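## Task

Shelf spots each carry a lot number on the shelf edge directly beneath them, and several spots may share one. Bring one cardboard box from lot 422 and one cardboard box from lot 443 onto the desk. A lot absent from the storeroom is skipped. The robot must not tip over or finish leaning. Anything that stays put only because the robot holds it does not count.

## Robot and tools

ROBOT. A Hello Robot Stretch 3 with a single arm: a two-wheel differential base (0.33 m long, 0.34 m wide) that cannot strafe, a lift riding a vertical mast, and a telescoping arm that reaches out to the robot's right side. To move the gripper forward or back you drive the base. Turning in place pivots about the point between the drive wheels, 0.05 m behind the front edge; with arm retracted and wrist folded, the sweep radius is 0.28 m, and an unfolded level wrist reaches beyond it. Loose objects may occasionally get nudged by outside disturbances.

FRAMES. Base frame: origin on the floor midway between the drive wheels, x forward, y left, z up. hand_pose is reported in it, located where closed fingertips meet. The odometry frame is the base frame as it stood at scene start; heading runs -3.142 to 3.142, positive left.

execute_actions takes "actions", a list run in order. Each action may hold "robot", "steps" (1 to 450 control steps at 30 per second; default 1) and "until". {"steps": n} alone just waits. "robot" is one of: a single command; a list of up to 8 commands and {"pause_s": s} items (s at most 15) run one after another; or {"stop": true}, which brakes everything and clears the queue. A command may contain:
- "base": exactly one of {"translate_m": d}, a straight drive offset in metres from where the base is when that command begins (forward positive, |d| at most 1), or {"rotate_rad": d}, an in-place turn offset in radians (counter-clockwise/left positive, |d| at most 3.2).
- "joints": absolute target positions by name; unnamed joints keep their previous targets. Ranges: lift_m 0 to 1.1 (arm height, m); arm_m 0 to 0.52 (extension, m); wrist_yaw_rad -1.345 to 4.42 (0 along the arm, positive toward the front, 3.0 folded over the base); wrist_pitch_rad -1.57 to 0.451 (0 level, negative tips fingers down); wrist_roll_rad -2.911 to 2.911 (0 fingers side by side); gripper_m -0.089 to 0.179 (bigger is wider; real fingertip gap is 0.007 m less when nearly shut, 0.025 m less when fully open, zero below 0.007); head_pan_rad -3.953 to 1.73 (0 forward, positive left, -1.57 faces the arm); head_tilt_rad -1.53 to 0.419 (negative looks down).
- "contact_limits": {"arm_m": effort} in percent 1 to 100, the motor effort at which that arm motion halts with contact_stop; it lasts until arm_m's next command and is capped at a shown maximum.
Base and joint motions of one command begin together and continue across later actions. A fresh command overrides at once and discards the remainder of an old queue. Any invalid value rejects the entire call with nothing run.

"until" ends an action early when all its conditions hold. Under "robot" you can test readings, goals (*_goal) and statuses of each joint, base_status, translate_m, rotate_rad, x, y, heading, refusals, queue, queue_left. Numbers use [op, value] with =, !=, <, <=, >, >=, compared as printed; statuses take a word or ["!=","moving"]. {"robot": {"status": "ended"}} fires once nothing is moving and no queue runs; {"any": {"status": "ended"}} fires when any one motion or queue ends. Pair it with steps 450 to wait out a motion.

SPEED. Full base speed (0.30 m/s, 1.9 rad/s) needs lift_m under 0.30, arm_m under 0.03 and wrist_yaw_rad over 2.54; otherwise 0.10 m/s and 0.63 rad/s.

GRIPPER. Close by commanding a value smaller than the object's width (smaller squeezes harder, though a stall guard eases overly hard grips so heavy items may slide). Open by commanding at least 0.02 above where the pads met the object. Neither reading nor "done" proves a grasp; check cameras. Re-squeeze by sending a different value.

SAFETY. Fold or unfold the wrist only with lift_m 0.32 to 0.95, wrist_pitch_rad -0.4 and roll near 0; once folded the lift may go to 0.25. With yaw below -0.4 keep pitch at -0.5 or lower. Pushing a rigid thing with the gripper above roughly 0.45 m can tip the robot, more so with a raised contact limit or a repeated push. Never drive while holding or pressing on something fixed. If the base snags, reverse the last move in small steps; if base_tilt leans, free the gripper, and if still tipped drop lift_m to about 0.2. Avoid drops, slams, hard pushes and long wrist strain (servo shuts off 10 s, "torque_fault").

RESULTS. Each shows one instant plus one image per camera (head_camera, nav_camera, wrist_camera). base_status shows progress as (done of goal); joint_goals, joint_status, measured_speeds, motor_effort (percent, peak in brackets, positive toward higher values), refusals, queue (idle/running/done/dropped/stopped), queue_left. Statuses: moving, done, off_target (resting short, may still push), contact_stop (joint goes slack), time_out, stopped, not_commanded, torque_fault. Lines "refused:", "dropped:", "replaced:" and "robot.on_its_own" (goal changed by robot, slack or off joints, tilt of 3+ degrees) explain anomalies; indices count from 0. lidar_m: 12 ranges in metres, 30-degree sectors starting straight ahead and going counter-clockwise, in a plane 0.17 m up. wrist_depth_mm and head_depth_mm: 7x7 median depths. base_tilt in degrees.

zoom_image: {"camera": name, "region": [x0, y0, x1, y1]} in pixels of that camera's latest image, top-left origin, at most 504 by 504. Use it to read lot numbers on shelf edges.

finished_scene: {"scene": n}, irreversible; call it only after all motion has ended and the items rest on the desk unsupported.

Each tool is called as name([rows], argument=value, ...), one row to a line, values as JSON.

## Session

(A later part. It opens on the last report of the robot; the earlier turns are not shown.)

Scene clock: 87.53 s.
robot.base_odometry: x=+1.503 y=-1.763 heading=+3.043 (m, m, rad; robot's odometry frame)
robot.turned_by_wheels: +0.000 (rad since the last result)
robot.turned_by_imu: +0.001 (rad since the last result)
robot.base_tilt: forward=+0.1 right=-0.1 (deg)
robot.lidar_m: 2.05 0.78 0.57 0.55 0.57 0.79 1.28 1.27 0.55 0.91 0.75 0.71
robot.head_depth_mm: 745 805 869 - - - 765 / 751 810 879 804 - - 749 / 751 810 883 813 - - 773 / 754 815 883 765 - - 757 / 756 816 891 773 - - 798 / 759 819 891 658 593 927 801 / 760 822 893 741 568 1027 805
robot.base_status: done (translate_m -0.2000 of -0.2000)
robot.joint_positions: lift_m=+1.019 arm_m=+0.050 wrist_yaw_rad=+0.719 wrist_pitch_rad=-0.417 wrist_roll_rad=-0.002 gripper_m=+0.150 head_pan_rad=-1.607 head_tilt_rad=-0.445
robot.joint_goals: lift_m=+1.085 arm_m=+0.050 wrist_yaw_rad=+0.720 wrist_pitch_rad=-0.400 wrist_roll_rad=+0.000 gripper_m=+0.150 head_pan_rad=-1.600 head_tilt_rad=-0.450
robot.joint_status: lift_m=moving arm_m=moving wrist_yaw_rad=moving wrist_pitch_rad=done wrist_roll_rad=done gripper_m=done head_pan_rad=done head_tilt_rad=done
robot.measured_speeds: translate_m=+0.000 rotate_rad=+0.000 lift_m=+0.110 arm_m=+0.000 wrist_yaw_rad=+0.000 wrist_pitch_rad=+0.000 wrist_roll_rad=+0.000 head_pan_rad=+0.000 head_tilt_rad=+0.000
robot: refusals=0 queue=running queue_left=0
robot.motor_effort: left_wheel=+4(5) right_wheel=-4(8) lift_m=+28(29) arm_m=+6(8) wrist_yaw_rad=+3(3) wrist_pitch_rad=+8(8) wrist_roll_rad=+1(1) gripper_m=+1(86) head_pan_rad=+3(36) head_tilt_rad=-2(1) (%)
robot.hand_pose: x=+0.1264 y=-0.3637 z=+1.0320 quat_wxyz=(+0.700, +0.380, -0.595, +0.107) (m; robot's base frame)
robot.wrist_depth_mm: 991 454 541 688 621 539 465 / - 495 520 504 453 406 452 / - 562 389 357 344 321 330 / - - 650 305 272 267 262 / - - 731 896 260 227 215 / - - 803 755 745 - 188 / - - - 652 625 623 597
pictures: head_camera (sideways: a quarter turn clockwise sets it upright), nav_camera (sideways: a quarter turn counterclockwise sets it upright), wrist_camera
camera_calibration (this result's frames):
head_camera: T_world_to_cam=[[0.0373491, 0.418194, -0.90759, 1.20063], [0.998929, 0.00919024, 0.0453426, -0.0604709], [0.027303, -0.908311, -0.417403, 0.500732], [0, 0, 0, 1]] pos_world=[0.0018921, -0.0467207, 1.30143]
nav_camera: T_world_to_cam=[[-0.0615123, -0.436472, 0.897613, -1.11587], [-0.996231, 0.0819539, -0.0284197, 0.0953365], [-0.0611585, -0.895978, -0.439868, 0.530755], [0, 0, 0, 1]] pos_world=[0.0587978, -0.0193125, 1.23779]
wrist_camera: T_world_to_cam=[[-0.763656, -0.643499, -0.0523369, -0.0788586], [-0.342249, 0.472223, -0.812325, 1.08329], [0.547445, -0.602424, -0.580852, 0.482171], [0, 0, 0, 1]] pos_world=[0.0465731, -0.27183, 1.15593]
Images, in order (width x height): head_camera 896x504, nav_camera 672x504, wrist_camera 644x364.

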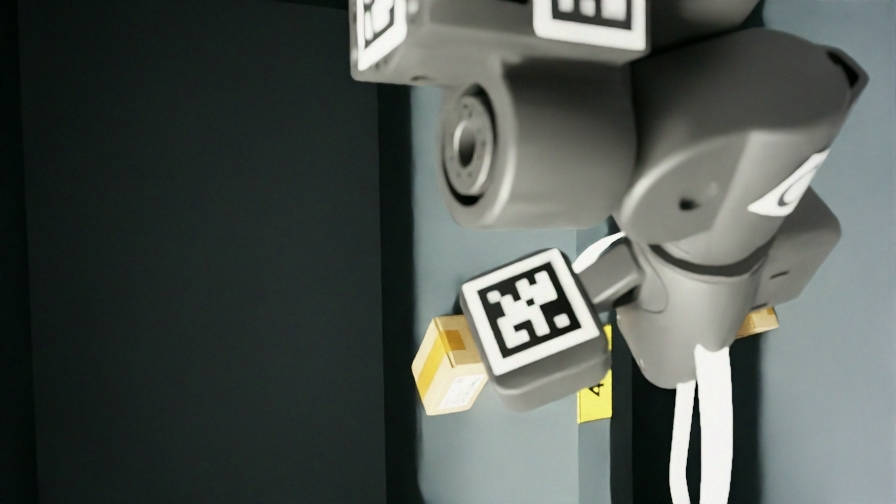

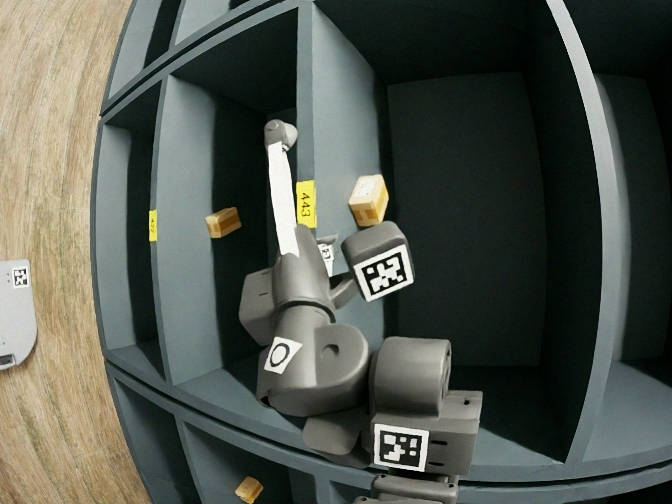

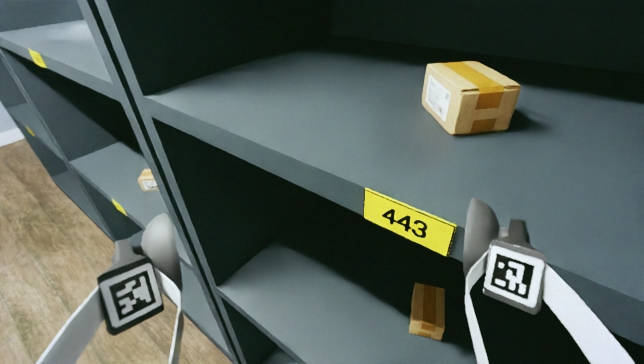

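execute_actions([
  {"robot": {"joints": {"arm_m": 0.33}}, "steps": 150, "until": {"robot": {"status": "ended"}}},
])

Scene clock: 90.77 s.
robot.base_odometry: x=+1.503 y=-1.763 heading=+3.043 (m, m, rad; robot's odometry frame)
robot.turned_by_wheels: +0.000 (rad since the last result)
robot.turned_by_imu: +0.000 (rad since the last result)
robot.base_tilt: forward=+0.2 right=-0.2 (deg)
robot.lidar_m: 2.05 0.78 0.57 0.55 0.58 0.79 1.28 1.27 0.55 0.91 0.75 0.70
robot.head_depth_mm: 744 - 879 703 545 936 784 / 748 - 892 709 549 972 791 / 753 - - 714 552 975 793 / 754 805 - 719 557 979 799 / 756 807 885 650 560 955 802 / 757 816 891 655 564 991 803 / 756 823 895 740 568 989 805
robot.base_status: done (translate_m -0.2000 of -0.2000)
robot.joint_positions: lift_m=+1.085 arm_m=+0.330 wrist_yaw_rad=+0.719 wrist_pitch_rad=-0.417 wrist_roll_rad=-0.002 gripper_m=+0.150 head_pan_rad=-1.607 head_tilt_rad=-0.445
robot.joint_goals: lift_m=+1.085 arm_m=+0.330 wrist_yaw_rad=+0.720 wrist_pitch_rad=-0.400 wrist_roll_rad=+0.000 gripper_m=+0.150 head_pan_rad=-1.600 head_tilt_rad=-0.450
robot.joint_status: lift_m=done arm_m=done wrist_yaw_rad=done wrist_pitch_rad=done wrist_roll_rad=done gripper_m=done head_pan_rad=done head_tilt_rad=done
robot.measured_speeds: translate_m=+0.000 rotate_rad=+0.000 lift_m=+0.000 arm_m=+0.000 wrist_yaw_rad=+0.000 wrist_pitch_rad=+0.000 wrist_roll_rad=+0.000 head_pan_rad=+0.000 head_tilt_rad=+0.000
robot: refusals=0 queue=done queue_left=0
robot.motor_effort: left_wheel=+4(4) right_wheel=-4(4) lift_m=+28(27) arm_m=+7(10) wrist_yaw_rad=+1(0) wrist_pitch_rad=+8(8) wrist_roll_rad=+1(1) gripper_m=+1(0) head_pan_rad=+2(3) head_tilt_rad=-2(2) (%)
robot.hand_pose: x=+0.1265 y=-0.6436 z=+1.0976 quat_wxyz=(+0.700, +0.380, -0.595, +0.107) (m; robot's base frame)
robot.wrist_depth_mm: 362 434 506 429 351 299 260 / 384 458 563 480 381 323 274 / 399 477 514 475 414 345 293 / 395 404 399 393 383 359 312 / 335 334 325 319 314 315 302 / 279 - 265 213 266 - 259 / 241 232 229 182 229 227 220
pictures: head_camera (sideways: a quarter turn clockwise sets it upright), nav_camera (sideways: a quarter turn counterclockwise sets it upright), wrist_camera
camera_calibration (this result's frames):
head_camera: T_world_to_cam=[[0.0373066, 0.418198, -0.90759, 1.20063], [0.998928, 0.00929182, 0.0453426, -0.0604709], [0.0273953, -0.908308, -0.417403, 0.500731], [0, 0, 0, 1]] pos_world=[0.00189685, -0.0467211, 1.30143]
nav_camera: T_world_to_cam=[[-0.061468, -0.436478, 0.897613, -1.11587], [-0.996239, 0.0818526, -0.0284197, 0.0953366], [-0.0610674, -0.895984, -0.439868, 0.530754], [0, 0, 0, 1]] pos_world=[0.0587998, -0.0193072, 1.23779]
wrist_camera: T_world_to_cam=[[-0.763316, -0.643902, -0.0523384, -0.255791], [-0.342454, 0.471995, -0.81237, 1.26871], [0.54779, -0.602172, -0.580788, 0.351614], [0, 0, 0, 1]] pos_world=[0.0466136, -0.551797, 1.22149]
Images, in order (width x height): head_camera 896x504, nav_camera 672x504, wrist_camera 644x364.

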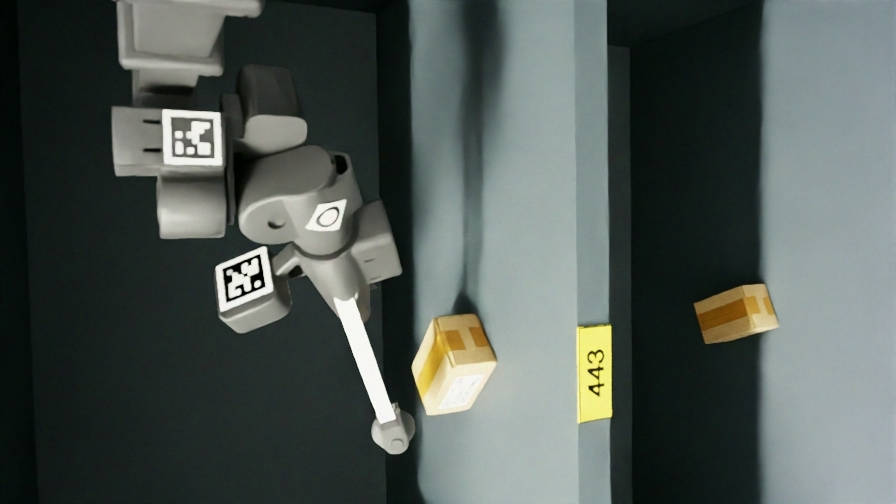

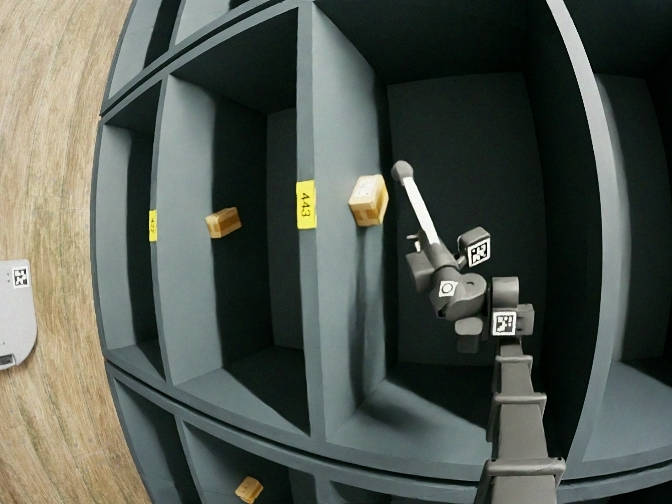

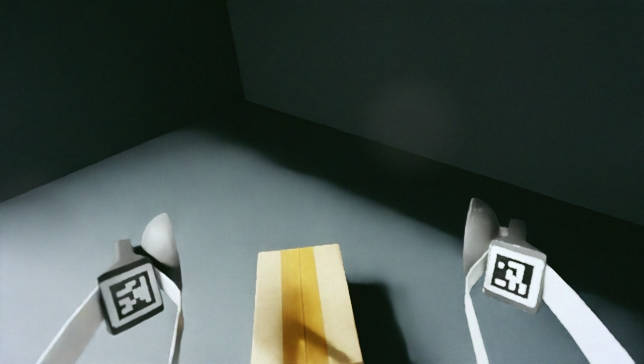

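execute_actions([
  {"robot": {"joints": {"wrist_yaw_rad": 0.81, "arm_m": 0.325, "lift_m": 1.012, "gripper_m": 0.12}}, "steps": 100, "until": {"robot": {"lift_m": ["<", 1.015]}}},
  {"robot": {"joints": {"gripper_m": 0.02}}, "steps": 60, "until": {"robot": {"status": "ended"}}},
])

Scene clock: 95.00 s.
robot.base_odometry: x=+1.503 y=-1.763 heading=+3.043 (m, m, rad; robot's odometry frame)
robot.turned_by_wheels: +0.000 (rad since the last result)
robot.turned_by_imu: +0.001 (rad since the last result)
robot.base_tilt: forward=+0.1 right=-0.2 (deg)
robot.lidar_m: 2.05 0.78 0.57 0.55 0.57 0.79 1.28 1.28 0.55 0.91 0.75 0.71
robot.head_depth_mm: 746 807 - 662 545 932 786 / 747 810 - 690 548 971 788 / 751 811 - 639 552 974 793 / 752 817 874 - 555 982 798 / 754 815 877 649 559 955 798 / 756 822 893 655 563 990 804 / 759 824 894 742 566 993 807
robot.base_status: done (translate_m -0.2000 of -0.2000)
robot.joint_positions: lift_m=+1.012 arm_m=+0.325 wrist_yaw_rad=+0.808 wrist_pitch_rad=-0.416 wrist_roll_rad=-0.002 gripper_m=+0.021 head_pan_rad=-1.607 head_tilt_rad=-0.445
robot.joint_goals: lift_m=+1.012 arm_m=+0.325 wrist_yaw_rad=+0.810 wrist_pitch_rad=-0.400 wrist_roll_rad=+0.000 gripper_m=+0.020 head_pan_rad=-1.600 head_tilt_rad=-0.450
robot.joint_status: lift_m=done arm_m=done wrist_yaw_rad=done wrist_pitch_rad=done wrist_roll_rad=done gripper_m=done head_pan_rad=done head_tilt_rad=done
robot.measured_speeds: translate_m=+0.000 rotate_rad=+0.000 lift_m=+0.000 arm_m=+0.000 wrist_yaw_rad=+0.000 wrist_pitch_rad=+0.000 wrist_roll_rad=+0.000 head_pan_rad=+0.000 head_tilt_rad=+0.000
robot: refusals=0 queue=done queue_left=0
robot.motor_effort: left_wheel=+4(4) right_wheel=-4(4) lift_m=+14(27) arm_m=-6(9) wrist_yaw_rad=+3(2) wrist_pitch_rad=+8(8) wrist_roll_rad=+1(1) gripper_m=-20(96) head_pan_rad=+3(3) head_tilt_rad=-2(2) (%)
robot.hand_pose: x=+0.1409 y=-0.6256 z=+1.0255 quat_wxyz=(+0.695, +0.406, -0.577, +0.138) (m; robot's base frame)
robot.wrist_depth_mm: 352 412 501 480 381 314 268 / 374 434 493 471 406 337 286 / 365 362 348 342 333 324 294 / 281 275 272 179 259 252 249 / 227 223 219 145 203 208 205 / 191 187 140 132 168 177 175 / 162 161 159 150 155 154 151
pictures: head_camera (sideways: a quarter turn clockwise sets it upright), nav_camera (sideways: a quarter turn counterclockwise sets it upright), wrist_camera
camera_calibration (this result's frames):
head_camera: T_world_to_cam=[[0.0373066, 0.418198, -0.90759, 1.20063], [0.998928, 0.00929194, 0.0453426, -0.0604709], [0.0273954, -0.908308, -0.417403, 0.500731], [0, 0, 0, 1]] pos_world=[0.00189686, -0.0467211, 1.30143]
nav_camera: T_world_to_cam=[[-0.0614679, -0.436478, 0.897613, -1.11587], [-0.996239, 0.0818525, -0.0284197, 0.0953366], [-0.0610673, -0.895984, -0.439868, 0.530754], [0, 0, 0, 1]] pos_world=[0.0587998, -0.0193071, 1.23779]
wrist_camera: T_world_to_cam=[[-0.703123, -0.709139, -0.0523427, -0.286255], [-0.382949, 0.439667, -0.81243, 1.19212], [0.59914, -0.551194, -0.580704, 0.337225], [0, 0, 0, 1]] pos_world=[0.053204, -0.541254, 1.14936]
Images, in order (width x height): head_camera 896x504, nav_camera 672x504, wrist_camera 644x364.

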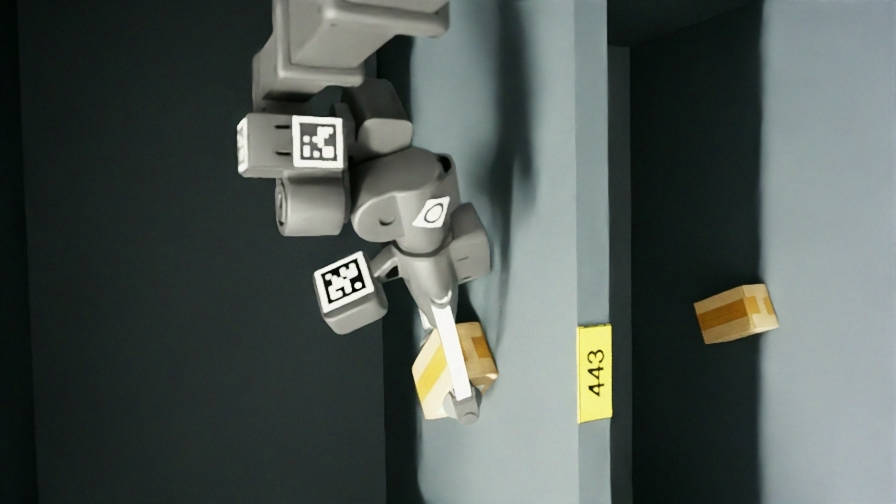

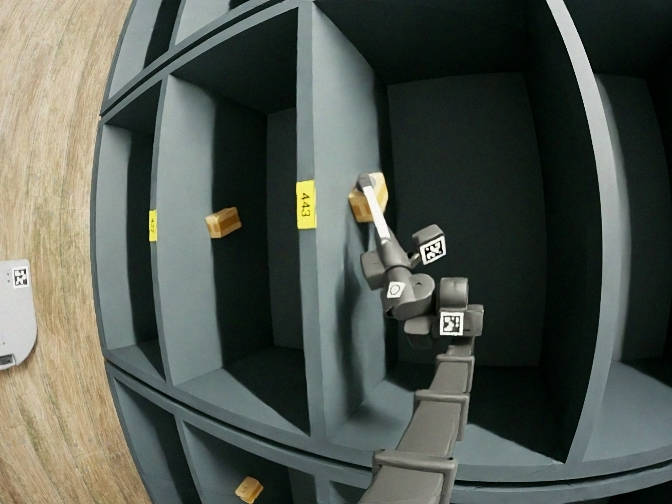

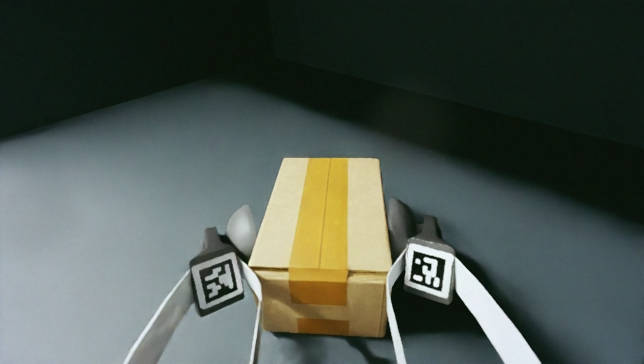

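execute_actions([
  {"robot": {"joints": {"lift_m": 1.035, "head_pan_rad": -0.9, "head_tilt_rad": -0.7}}, "steps": 30, "until": {"robot": {"lift_m": [">", 1.024]}}},
  {"robot": {"joints": {"arm_m": 0.0, "wrist_yaw_rad": 1.5}}, "steps": 1},
  {"robot": [{"base": {"rotate_rad": -0.07}}, {"base": {"translate_m": 1.0}}], "steps": 90, "until": {"robot": {"arm_m": ["<", 0.17], "wrist_yaw_rad": [">", 1.4]}}},
  {"robot": {"joints": {"lift_m": 0.28}, "base": {"translate_m": 1.0}}, "steps": 5},
])

Scene clock: 100.00 s.
robot.base_odometry: x=+1.464 y=-1.757 heading=+2.973 (m, m, rad; robot's odometry frame)
robot.turned_by_wheels: -0.070 (rad since the last result)
robot.turned_by_imu: -0.071 (rad since the last result)
robot.base_tilt: forward=+0.2 right=-0.3 (deg)
robot.lidar_m: 1.51 0.84 0.59 0.55 0.57 0.74 1.32 1.35 0.57 0.91 0.75 0.67
robot.head_depth_mm: 786 824 602 1064 953 797 1101 / 835 878 609 393 956 858 1122 / 776 838 612 386 961 1236 1151 / 677 753 648 941 992 1275 1188 / 599 660 692 841 1002 1312 1190 / 550 633 745 1136 1532 1395 1194 / 621 890 1550 1264 1614 1403 1198
robot.base_status: moving (translate_m +0.0159 of +1.0000)
robot.joint_positions: lift_m=+1.033 arm_m=+0.144 wrist_yaw_rad=+1.500 wrist_pitch_rad=-0.422 wrist_roll_rad=-0.002 gripper_m=+0.021 head_pan_rad=-0.907 head_tilt_rad=-0.691
robot.joint_goals: lift_m=+0.280 arm_m=+0.000 wrist_yaw_rad=+1.500 wrist_pitch_rad=-0.400 wrist_roll_rad=+0.000 gripper_m=+0.020 head_pan_rad=-0.900 head_tilt_rad=-0.700
robot.joint_status: lift_m=moving arm_m=moving wrist_yaw_rad=moving wrist_pitch_rad=done wrist_roll_rad=done gripper_m=done head_pan_rad=done head_tilt_rad=done
robot.measured_speeds: translate_m=+0.100 rotate_rad=+0.000 lift_m=-0.029 arm_m=-0.140 wrist_yaw_rad=+0.000 wrist_pitch_rad=+0.000 wrist_roll_rad=+0.000 head_pan_rad=+0.000 head_tilt_rad=+0.000
robot: refusals=0 queue=running queue_left=0
robot.motor_effort: left_wheel=+6(11) right_wheel=-1(12) lift_m=+13(30) arm_m=-8(7) wrist_yaw_rad=-1(5) wrist_pitch_rad=+11(11) wrist_roll_rad=+1(1) gripper_m=-20(19) head_pan_rad=+3(36) head_tilt_rad=-4(24) (%)
robot.hand_pose: x=+0.2019 y=-0.3047 z=+1.0444 quat_wxyz=(+0.608, +0.579, -0.404, +0.363) (m; robot's base frame)
robot.wrist_depth_mm: - - - - 431 454 475 / - - - - 466 479 486 / - - - - 404 363 355 / - - - 179 467 285 281 / - - - 145 302 249 232 / - - 139 131 691 234 197 / - - - - 657 631 180
pictures: head_camera (sideways: a quarter turn clockwise sets it upright), nav_camera (sideways: a quarter turn counterclockwise sets it upright), wrist_camera
camera_calibration (this result's frames):
head_camera: T_world_to_cam=[[-0.369395, 0.507997, -0.77813, 1.0343], [0.76556, 0.641005, 0.0550478, -0.0716663], [0.526749, -0.575371, -0.625686, 0.768679], [0, 0, 0, 1]] pos_world=[0.0320287, -0.0372067, 1.28972]
nav_camera: T_world_to_cam=[[0.360844, -0.535177, 0.763791, -0.943955], [-0.818002, -0.574981, -0.016425, 0.0786263], [0.447956, -0.618856, -0.645254, 0.794866], [0, 0, 0, 1]] pos_world=[0.0488725, 0.0319331, 1.23517]
wrist_camera: T_world_to_cam=[[-0.089716, -0.994594, -0.0522896, -0.225719], [-0.58014, 0.0948616, -0.808974, 1.02094], [0.809561, -0.0422427, -0.585514, 0.606213], [0, 0, 0, 1]] pos_world=[0.0812717, -0.295738, 1.16906]
Images, in order (width x height): head_camera 896x504, nav_camera 672x504, wrist_camera 644x364.

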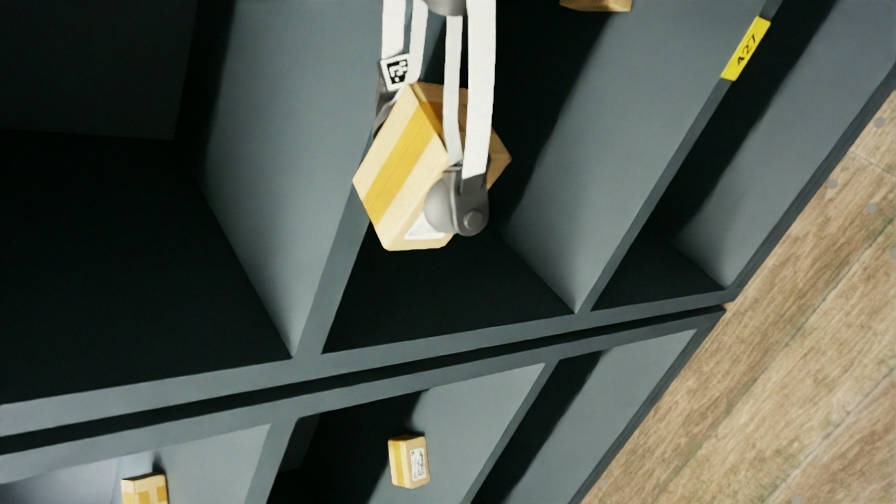

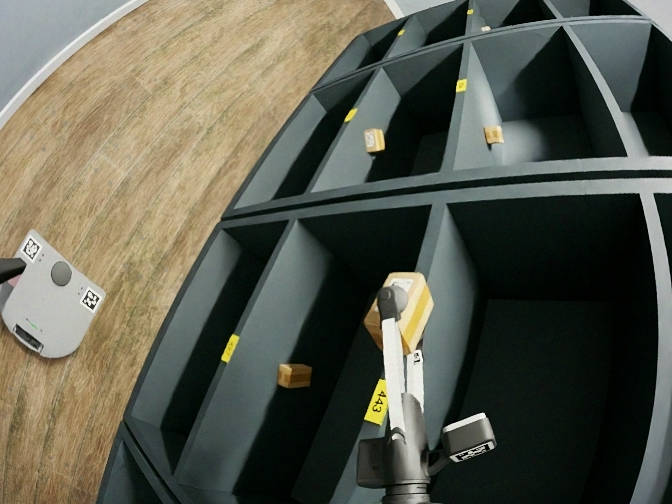

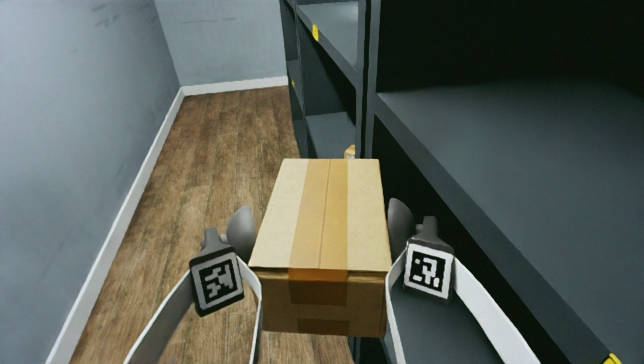

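execute_actions([
  {"steps": 90, "until": {"robot": {"lift_m": ["<", 0.85]}}},
  {"robot": {"joints": {"wrist_yaw_rad": 2.7, "head_pan_rad": -0.2, "head_tilt_rad": -0.7}}, "steps": 200, "until": {"robot": {"lift_m": ["<", 0.297]}}},
  {"robot": {"base": {"translate_m": 1.0}}, "steps": 100, "until": {"robot": {"translate_m": [">", 0.7]}}},
  {"robot": {"base": {"translate_m": 1.0}}, "steps": 1},
])

Scene clock: 109.47 s.
robot.base_odometry: x=+0.082 y=-1.521 heading=+2.973 (m, m, rad; robot's odometry frame)
robot.turned_by_wheels: +0.000 (rad since the last result)
robot.turned_by_imu: +0.001 (rad since the last result)
robot.base_tilt: forward=-0.6 right=+1.4 (deg)
robot.lidar_m: 2.02 0.96 0.67 0.64 0.65 0.86 1.88 0.89 0.87 0.37 0.38 1.04
robot.head_depth_mm: 885 871 1153 1169 952 1225 1109 / 868 934 1123 1187 1457 1315 1176 / 1844 2037 2307 1917 1557 1376 1175 / 1804 2022 2311 2062 1656 1383 1188 / 1752 1969 2232 2071 1664 1391 1196 / 1742 1928 2178 2091 1680 1402 1192 / 1680 1885 2105 2103 1682 1412 1200
robot.base_status: moving (translate_m +0.0098 of +1.0000)
robot.joint_positions: lift_m=+0.280 arm_m=+0.003 wrist_yaw_rad=+2.699 wrist_pitch_rad=-0.423 wrist_roll_rad=-0.002 gripper_m=+0.021 head_pan_rad=-0.207 head_tilt_rad=-0.692
robot.joint_goals: lift_m=+0.280 arm_m=+0.000 wrist_yaw_rad=+2.700 wrist_pitch_rad=-0.400 wrist_roll_rad=+0.000 gripper_m=+0.020 head_pan_rad=-0.200 head_tilt_rad=-0.700
robot.joint_status: lift_m=done arm_m=done wrist_yaw_rad=done wrist_pitch_rad=done wrist_roll_rad=done gripper_m=done head_pan_rad=done head_tilt_rad=done
robot.measured_speeds: translate_m=+0.294 rotate_rad=+0.000 lift_m=+0.000 arm_m=+0.000 wrist_yaw_rad=+0.000 wrist_pitch_rad=+0.000 wrist_roll_rad=+0.000 head_pan_rad=+0.000 head_tilt_rad=+0.000
robot: refusals=0 queue=running queue_left=0
robot.motor_effort: left_wheel=+7(14) right_wheel=-2(4) lift_m=+15(16) arm_m=-6(6) wrist_yaw_rad=+2(2) wrist_pitch_rad=+12(12) wrist_roll_rad=+1(1) gripper_m=-19(19) head_pan_rad=+3(38) head_tilt_rad=-2(4) (%)
robot.hand_pose: x=+0.0746 y=+0.0545 z=+0.2919 quat_wxyz=(+0.297, +0.706, -0.006, +0.643) (m; robot's base frame)
robot.wrist_depth_mm: 518 569 656 770 934 - - / 533 609 714 866 - - - / 571 651 756 857 885 861 863 / 620 676 723 179 702 695 670 / 633 602 590 146 548 553 558 / - 507 134 132 454 479 475 / - - - 399 419 415 410
pictures: head_camera (sideways: a quarter turn clockwise sets it upright), nav_camera (sideways: a quarter turn counterclockwise sets it upright), wrist_camera
camera_calibration (this result's frames):
head_camera: T_world_to_cam=[[-0.610432, 0.150773, -0.777586, 1.03506], [0.172743, 0.983426, 0.0550765, -0.0680873], [0.773002, -0.100702, -0.62636, 0.768054], [0, 0, 0, 1]] pos_world=[0.049889, -0.0117563, 1.28968]
nav_camera: T_world_to_cam=[[0.621388, -0.177069, 0.763233, -0.944816], [-0.255351, -0.96671, -0.0163806, 0.0751362], [0.740725, -0.184713, -0.645916, 0.79394], [0, 0, 0, 1]] pos_world=[0.0181915, 0.0519891, 1.23516]
wrist_camera: T_world_to_cam=[[0.894141, -0.444721, -0.052302, -0.0225386], [-0.299263, -0.506592, -0.808583, 0.315991], [0.333098, 0.738639, -0.586053, 0.276977], [0, 0, 0, 1]] pos_world=[0.0224565, -0.0545307, 0.416649]
Images, in order (width x height): head_camera 896x504, nav_camera 672x504, wrist_camera 644x364.

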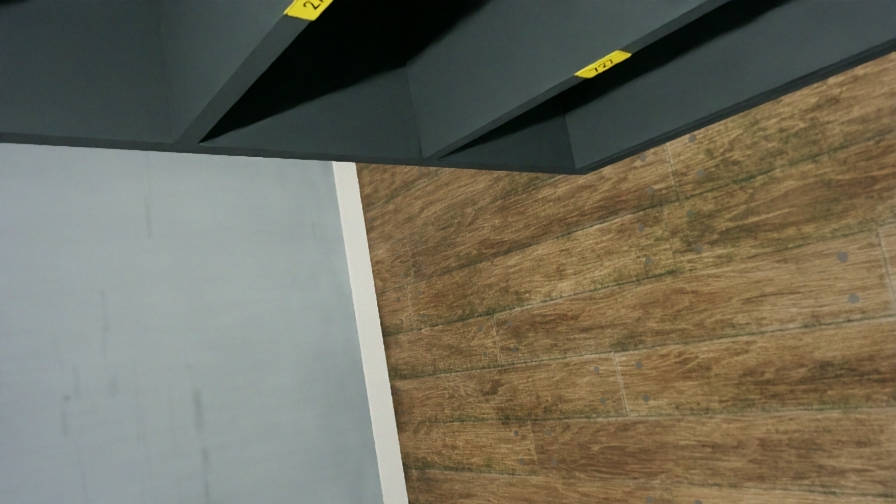

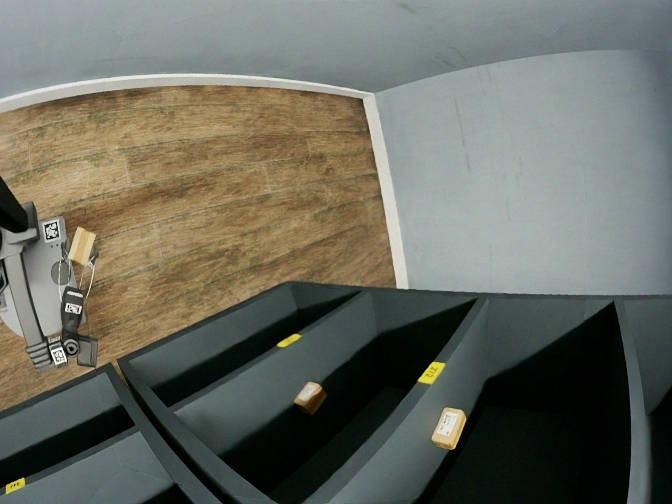

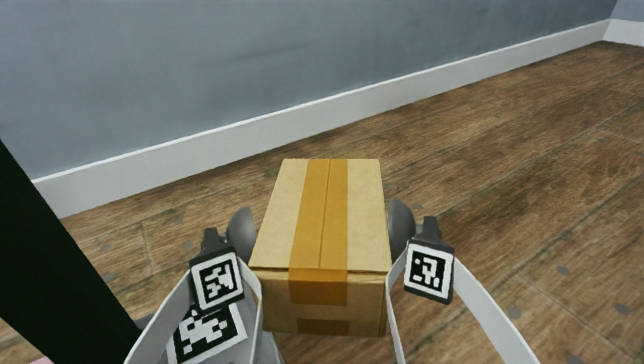

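execute_actions([
  {"robot": {"joints": {"head_pan_rad": -0.35, "head_tilt_rad": -0.45}}, "steps": 100, "until": {"robot": {"translate_m": [">", 0.6]}}},
  {"robot": [{"base": {"translate_m": 0.735}}, {"base": {"rotate_rad": -1.532}}, {"base": {"translate_m": 1.0}}], "steps": 300, "until": {"robot": {"queue_left": ["=", 0], "translate_m": [">", 0.05]}}},
])

Scene clock: 117.87 s.
robot.base_odometry: x=-1.225 y=-1.244 heading=+1.441 (m, m, rad; robot's odometry frame)
robot.turned_by_wheels: -1.532 (rad since the last result)
robot.turned_by_imu: -1.564 (rad since the last result)
robot.base_tilt: forward=-0.1 right=+0.4 (deg)
robot.lidar_m: 2.57 1.01 0.72 0.69 0.71 0.81 0.77 0.79 1.06 1.23 0.41 0.45
robot.head_depth_mm: 456 480 506 534 567 604 645 / 539 573 611 653 701 760 824 / 2815 3008 2744 2698 1959 1547 1243 / 2720 2974 3113 3071 2143 1656 1356 / 2659 2862 3048 2931 2173 1652 1359 / 2611 2804 2991 3076 2152 1664 1361 / 2490 2714 2940 3054 2177 1692 1362
robot.base_status: moving (translate_m +0.0535 of +1.0000)
robot.joint_positions: lift_m=+0.280 arm_m=+0.003 wrist_yaw_rad=+2.699 wrist_pitch_rad=-0.423 wrist_roll_rad=-0.002 gripper_m=+0.021 head_pan_rad=-0.343 head_tilt_rad=-0.457
robot.joint_goals: lift_m=+0.280 arm_m=+0.000 wrist_yaw_rad=+2.700 wrist_pitch_rad=-0.400 wrist_roll_rad=+0.000 gripper_m=+0.020 head_pan_rad=-0.350 head_tilt_rad=-0.450
robot.joint_status: lift_m=done arm_m=done wrist_yaw_rad=done wrist_pitch_rad=done wrist_roll_rad=done gripper_m=done head_pan_rad=done head_tilt_rad=done
robot.measured_speeds: translate_m=+0.174 rotate_rad=+0.000 lift_m=+0.000 arm_m=+0.000 wrist_yaw_rad=+0.000 wrist_pitch_rad=+0.000 wrist_roll_rad=+0.000 head_pan_rad=+0.000 head_tilt_rad=+0.000
robot: refusals=0 queue=running queue_left=0
robot.motor_effort: left_wheel=+11(15) right_wheel=+3(10) lift_m=+15(15) arm_m=-6(6) wrist_yaw_rad=+1(2) wrist_pitch_rad=+11(11) wrist_roll_rad=+1(1) gripper_m=-19(20) head_pan_rad=-4(19) head_tilt_rad=+4(24) (%)
robot.hand_pose: x=+0.0746 y=+0.0545 z=+0.2919 quat_wxyz=(+0.297, +0.706, -0.006, +0.643) (m; robot's base frame)
robot.wrist_depth_mm: 545 623 691 836 951 - - / 575 649 742 906 - - - / 616 713 796 873 914 878 859 / 663 712 738 178 699 691 658 / 653 604 582 145 546 574 563 / - 519 134 132 453 482 470 / - - - 407 415 412 410
pictures: head_camera (sideways: a quarter turn clockwise sets it upright), nav_camera (sideways: a quarter turn counterclockwise sets it upright), wrist_camera
camera_calibration (this result's frames):
head_camera: T_world_to_cam=[[-0.397428, 0.165468, -0.902592, 1.19676], [0.293384, 0.954893, 0.0458744, -0.0568588], [0.86947, -0.246574, -0.428047, 0.509445], [0, 0, 0, 1]] pos_world=[0.0493609, -0.0181165, 1.30086]
nav_camera: T_world_to_cam=[[0.407444, -0.193983, 0.89239, -1.11191], [-0.379265, -0.924868, -0.0278795, 0.0908692], [0.830751, -0.327093, -0.450403, 0.539023], [0, 0, 0, 1]] pos_world=[0.039712, 0.0446604, 1.23757]
wrist_camera: T_world_to_cam=[[0.894155, -0.444692, -0.0523052, -0.0225371], [-0.299256, -0.506617, -0.80857, 0.315975], [0.333066, 0.738639, -0.586071, 0.276989], [0, 0, 0, 1]] pos_world=[0.0224534, -0.0545387, 0.416644]
Images, in order (width x height): head_camera 896x504, nav_camera 672x504, wrist_camera 644x364.

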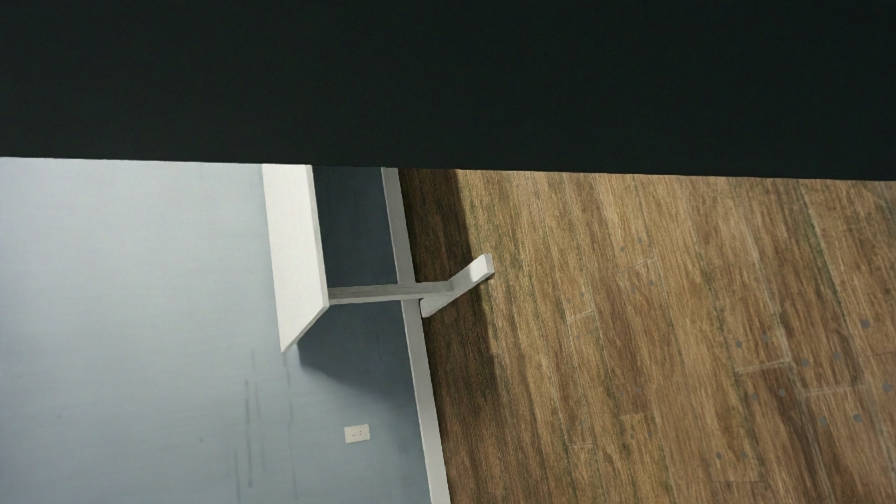

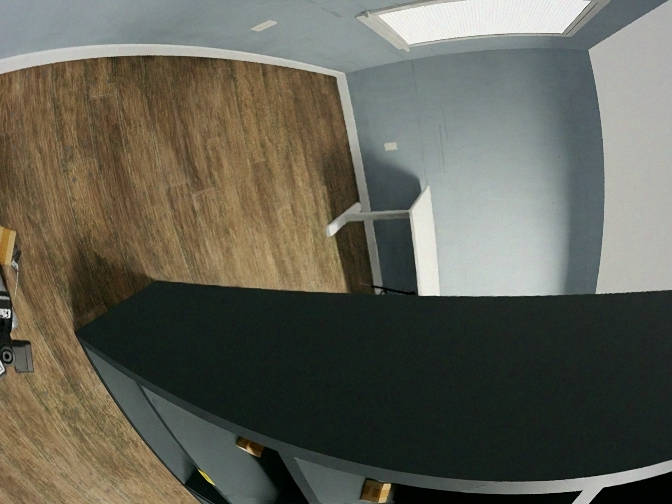

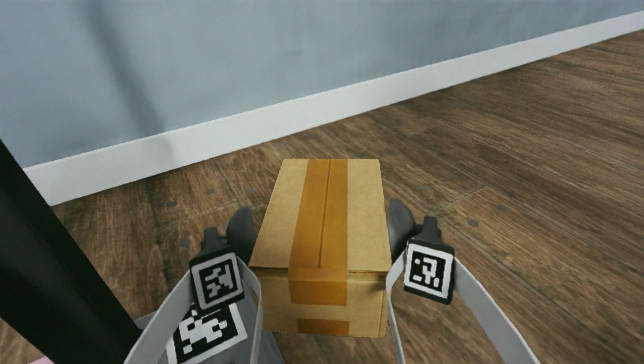

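execute_actions([
  {"steps": 120, "until": {"robot": {"translate_m": [">", 0.75]}}},
  {"robot": {"base": {"translate_m": 1.0}}, "steps": 30, "until": {"robot": {"translate_m": [">", 0.2]}}},
])

Scene clock: 121.03 s.
robot.base_odometry: x=-1.107 y=-0.342 heading=+1.441 (m, m, rad; robot's odometry frame)
robot.turned_by_wheels: +0.000 (rad since the last result)
robot.turned_by_imu: +0.000 (rad since the last result)
robot.base_tilt: forward=-0.3 right=-0.2 (deg)
robot.lidar_m: 2.07 1.05 0.75 0.71 0.74 0.99 1.68 0.44 0.37 0.76 2.21 1.68
robot.head_depth_mm: 2092 2254 2156 2627 2100 1629 1329 / 1981 2203 2193 2619 2107 1641 1336 / 1941 2104 2194 2543 2136 1652 1340 / 1888 2039 2140 2386 2080 1652 1345 / 1816 1959 2118 2307 2161 1668 1353 / 1768 1897 2067 2250 2174 1663 1357 / 1713 1843 1998 2161 2189 1682 1355
robot.base_status: moving (translate_m +0.2060 of +1.0000)
robot.joint_positions: lift_m=+0.280 arm_m=+0.003 wrist_yaw_rad=+2.699 wrist_pitch_rad=-0.423 wrist_roll_rad=-0.002 gripper_m=+0.021 head_pan_rad=-0.343 head_tilt_rad=-0.457
robot.joint_goals: lift_m=+0.280 arm_m=+0.000 wrist_yaw_rad=+2.700 wrist_pitch_rad=-0.400 wrist_roll_rad=+0.000 gripper_m=+0.020 head_pan_rad=-0.350 head_tilt_rad=-0.450
robot.joint_status: lift_m=done arm_m=done wrist_yaw_rad=done wrist_pitch_rad=done wrist_roll_rad=done gripper_m=done head_pan_rad=done head_tilt_rad=done
robot.measured_speeds: translate_m=+0.294 rotate_rad=+0.000 lift_m=+0.000 arm_m=+0.000 wrist_yaw_rad=+0.000 wrist_pitch_rad=+0.000 wrist_roll_rad=+0.000 head_pan_rad=+0.000 head_tilt_rad=+0.000
robot: refusals=0 queue=running queue_left=0
robot.motor_effort: left_wheel=+7(13) right_wheel=-3(4) lift_m=+15(15) arm_m=-6(6) wrist_yaw_rad=+1(2) wrist_pitch_rad=+12(12) wrist_roll_rad=+1(1) gripper_m=-20(20) head_pan_rad=-4(4) head_tilt_rad=+4(2) (%)
robot.hand_pose: x=+0.0746 y=+0.0545 z=+0.2919 quat_wxyz=(+0.297, +0.706, -0.006, +0.643) (m; robot's base frame)
robot.wrist_depth_mm: 568 643 738 840 991 - - / 603 685 791 906 - - - / 645 729 859 906 862 896 874 / 693 739 741 179 699 703 672 / 633 592 591 145 547 569 552 / - 521 134 131 456 476 474 / - - - 400 418 417 410
pictures: head_camera (sideways: a quarter turn clockwise sets it upright), nav_camera (sideways: a quarter turn counterclockwise sets it upright), wrist_camera
camera_calibration (this result's frames):
head_camera: T_world_to_cam=[[-0.397427, 0.165469, -0.902592, 1.19676], [0.293385, 0.954893, 0.0458744, -0.0568588], [0.869469, -0.246575, -0.428047, 0.509445], [0, 0, 0, 1]] pos_world=[0.0493609, -0.0181165, 1.30086]
nav_camera: T_world_to_cam=[[0.407444, -0.193983, 0.89239, -1.11191], [-0.379266, -0.924867, -0.0278795, 0.0908693], [0.830751, -0.327094, -0.450403, 0.539023], [0, 0, 0, 1]] pos_world=[0.0397121, 0.0446604, 1.23757]
wrist_camera: T_world_to_cam=[[0.894154, -0.444694, -0.0523052, -0.0225374], [-0.299257, -0.506617, -0.80857, 0.315975], [0.333067, 0.738639, -0.586071, 0.276989], [0, 0, 0, 1]] pos_world=[0.0224536, -0.0545388, 0.416644]
Images, in order (width x height): head_camera 896x504, nav_camera 672x504, wrist_camera 644x364.

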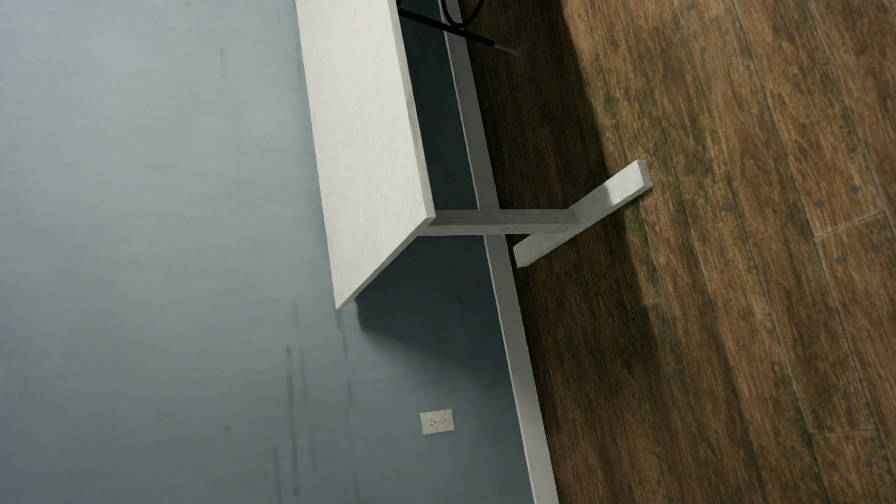

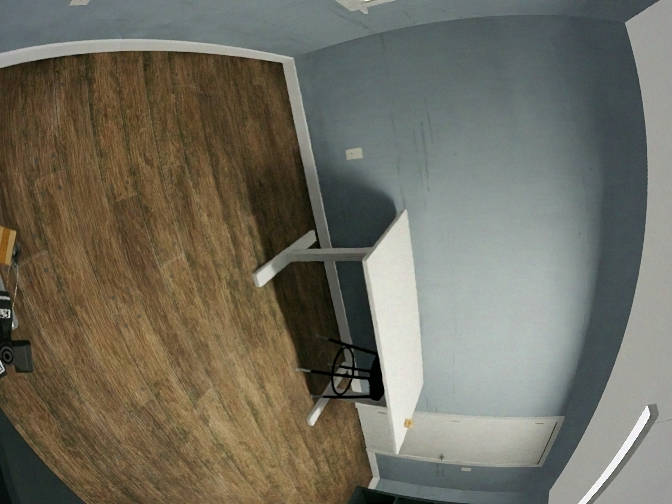

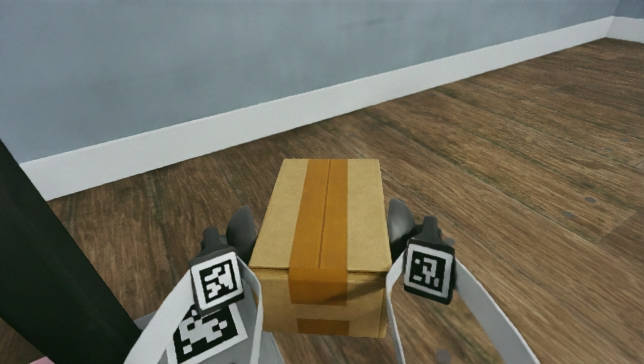

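execute_actions([
  {"steps": 60, "until": {"robot": {"translate_m": [">", 0.66]}}},
  {"robot": {"base": {"translate_m": 0.78}, "joints": {"lift_m": 0.775, "head_pan_rad": -0.8, "head_tilt_rad": -0.7}}, "steps": 60, "until": {"robot": {"lift_m": [">", 0.34]}}},
  {"robot": {"joints": {"wrist_yaw_rad": 1.5, "arm_m": 0.12}}, "steps": 60, "until": {"robot": {"lift_m": [">", 0.5]}}},
])

Scene clock: 124.90 s.
robot.base_odometry: x=-0.997 y=+0.503 heading=+1.441 (m, m, rad; robot's odometry frame)
robot.turned_by_wheels: +0.000 (rad since the last result)
robot.turned_by_imu: +0.000 (rad since the last result)
robot.base_tilt: forward=-0.3 right=-0.5 (deg)
robot.lidar_m: 1.22 1.09 0.77 0.74 0.76 1.02 1.23 1.10 1.48 3.54 1.45 0.92
robot.head_depth_mm: 2066 1685 1153 1942 1628 1370 1194 / 1833 1702 1166 989 1640 1368 1177 / 1620 1700 1177 896 1595 1337 724 / 1460 1586 1187 932 1617 1377 1189 / 1333 1466 1197 1012 1573 1389 1191 / 1227 1341 1205 1673 1672 1399 1199 / 1138 1238 1278 1511 1609 1408 1209
robot.base_status: moving (translate_m +0.3907 of +0.7800)
robot.joint_positions: lift_m=+0.502 arm_m=+0.110 wrist_yaw_rad=+1.502 wrist_pitch_rad=-0.423 wrist_roll_rad=-0.002 gripper_m=+0.021 head_pan_rad=-0.793 head_tilt_rad=-0.691
robot.joint_goals: lift_m=+0.775 arm_m=+0.120 wrist_yaw_rad=+1.500 wrist_pitch_rad=-0.400 wrist_roll_rad=+0.000 gripper_m=+0.020 head_pan_rad=-0.800 head_tilt_rad=-0.700
robot.joint_status: lift_m=moving arm_m=moving wrist_yaw_rad=moving wrist_pitch_rad=done wrist_roll_rad=done gripper_m=done head_pan_rad=done head_tilt_rad=done
robot.measured_speeds: translate_m=+0.100 rotate_rad=+0.000 lift_m=+0.110 arm_m=+0.054 wrist_yaw_rad=+0.000 wrist_pitch_rad=+0.000 wrist_roll_rad=+0.000 head_pan_rad=+0.000 head_tilt_rad=+0.000
robot: refusals=0 queue=running queue_left=0
robot.motor_effort: left_wheel=+6(8) right_wheel=-4(10) lift_m=+31(32) arm_m=+6(7) wrist_yaw_rad=+0(4) wrist_pitch_rad=+12(12) wrist_roll_rad=+1(1) gripper_m=-19(19) head_pan_rad=-3(32) head_tilt_rad=-4(22) (%)
robot.hand_pose: x=+0.2018 y=-0.2706 z=+0.5135 quat_wxyz=(+0.608, +0.580, -0.403, +0.364) (m; robot's base frame)
robot.wrist_depth_mm: 995 997 - - - - - / - - - - - - - / - - - - - - - / - - - 178 985 - - / 938 935 929 145 864 853 861 / 799 795 139 132 706 737 719 / 678 703 661 625 651 632 638
pictures: head_camera (sideways: a quarter turn clockwise sets it upright), nav_camera (sideways: a quarter turn counterclockwise sets it upright), wrist_camera
camera_calibration (this result's frames):
head_camera: T_world_to_cam=[[-0.424626, 0.462816, -0.778135, 1.03464], [0.687914, 0.723702, 0.0550476, -0.0711924], [0.588614, -0.511915, -0.62568, 0.768294], [0, 0, 0, 1]] pos_world=[0.0360816, -0.0340258, 1.28972]
nav_camera: T_world_to_cam=[[0.419214, -0.490791, 0.763796, -0.944317], [-0.747506, -0.664052, -0.0164254, 0.0781968], [0.515262, -0.564056, -0.645249, 0.794448], [0, 0, 0, 1]] pos_world=[0.0449748, 0.0365781, 1.23517]
wrist_camera: T_world_to_cam=[[-0.08789, -0.994756, -0.0523061, -0.219932], [-0.580978, 0.0938433, -0.808491, 0.587789], [0.80916, -0.0406696, -0.586179, 0.297691], [0, 0, 0, 1]] pos_world=[0.0812827, -0.261831, 0.638219]
Images, in order (width x height): head_camera 896x504, nav_camera 672x504, wrist_camera 644x364.

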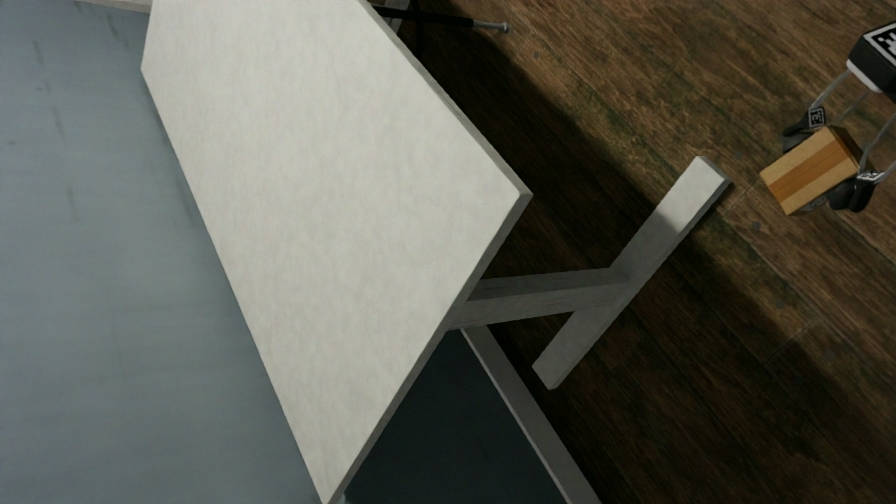

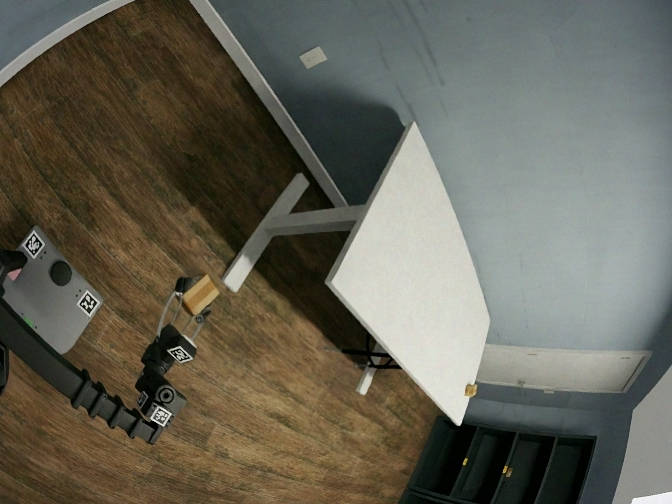

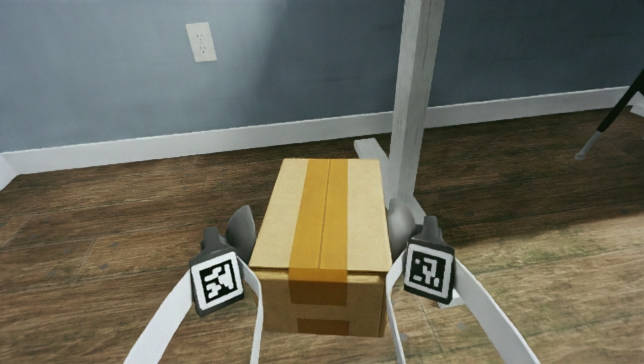

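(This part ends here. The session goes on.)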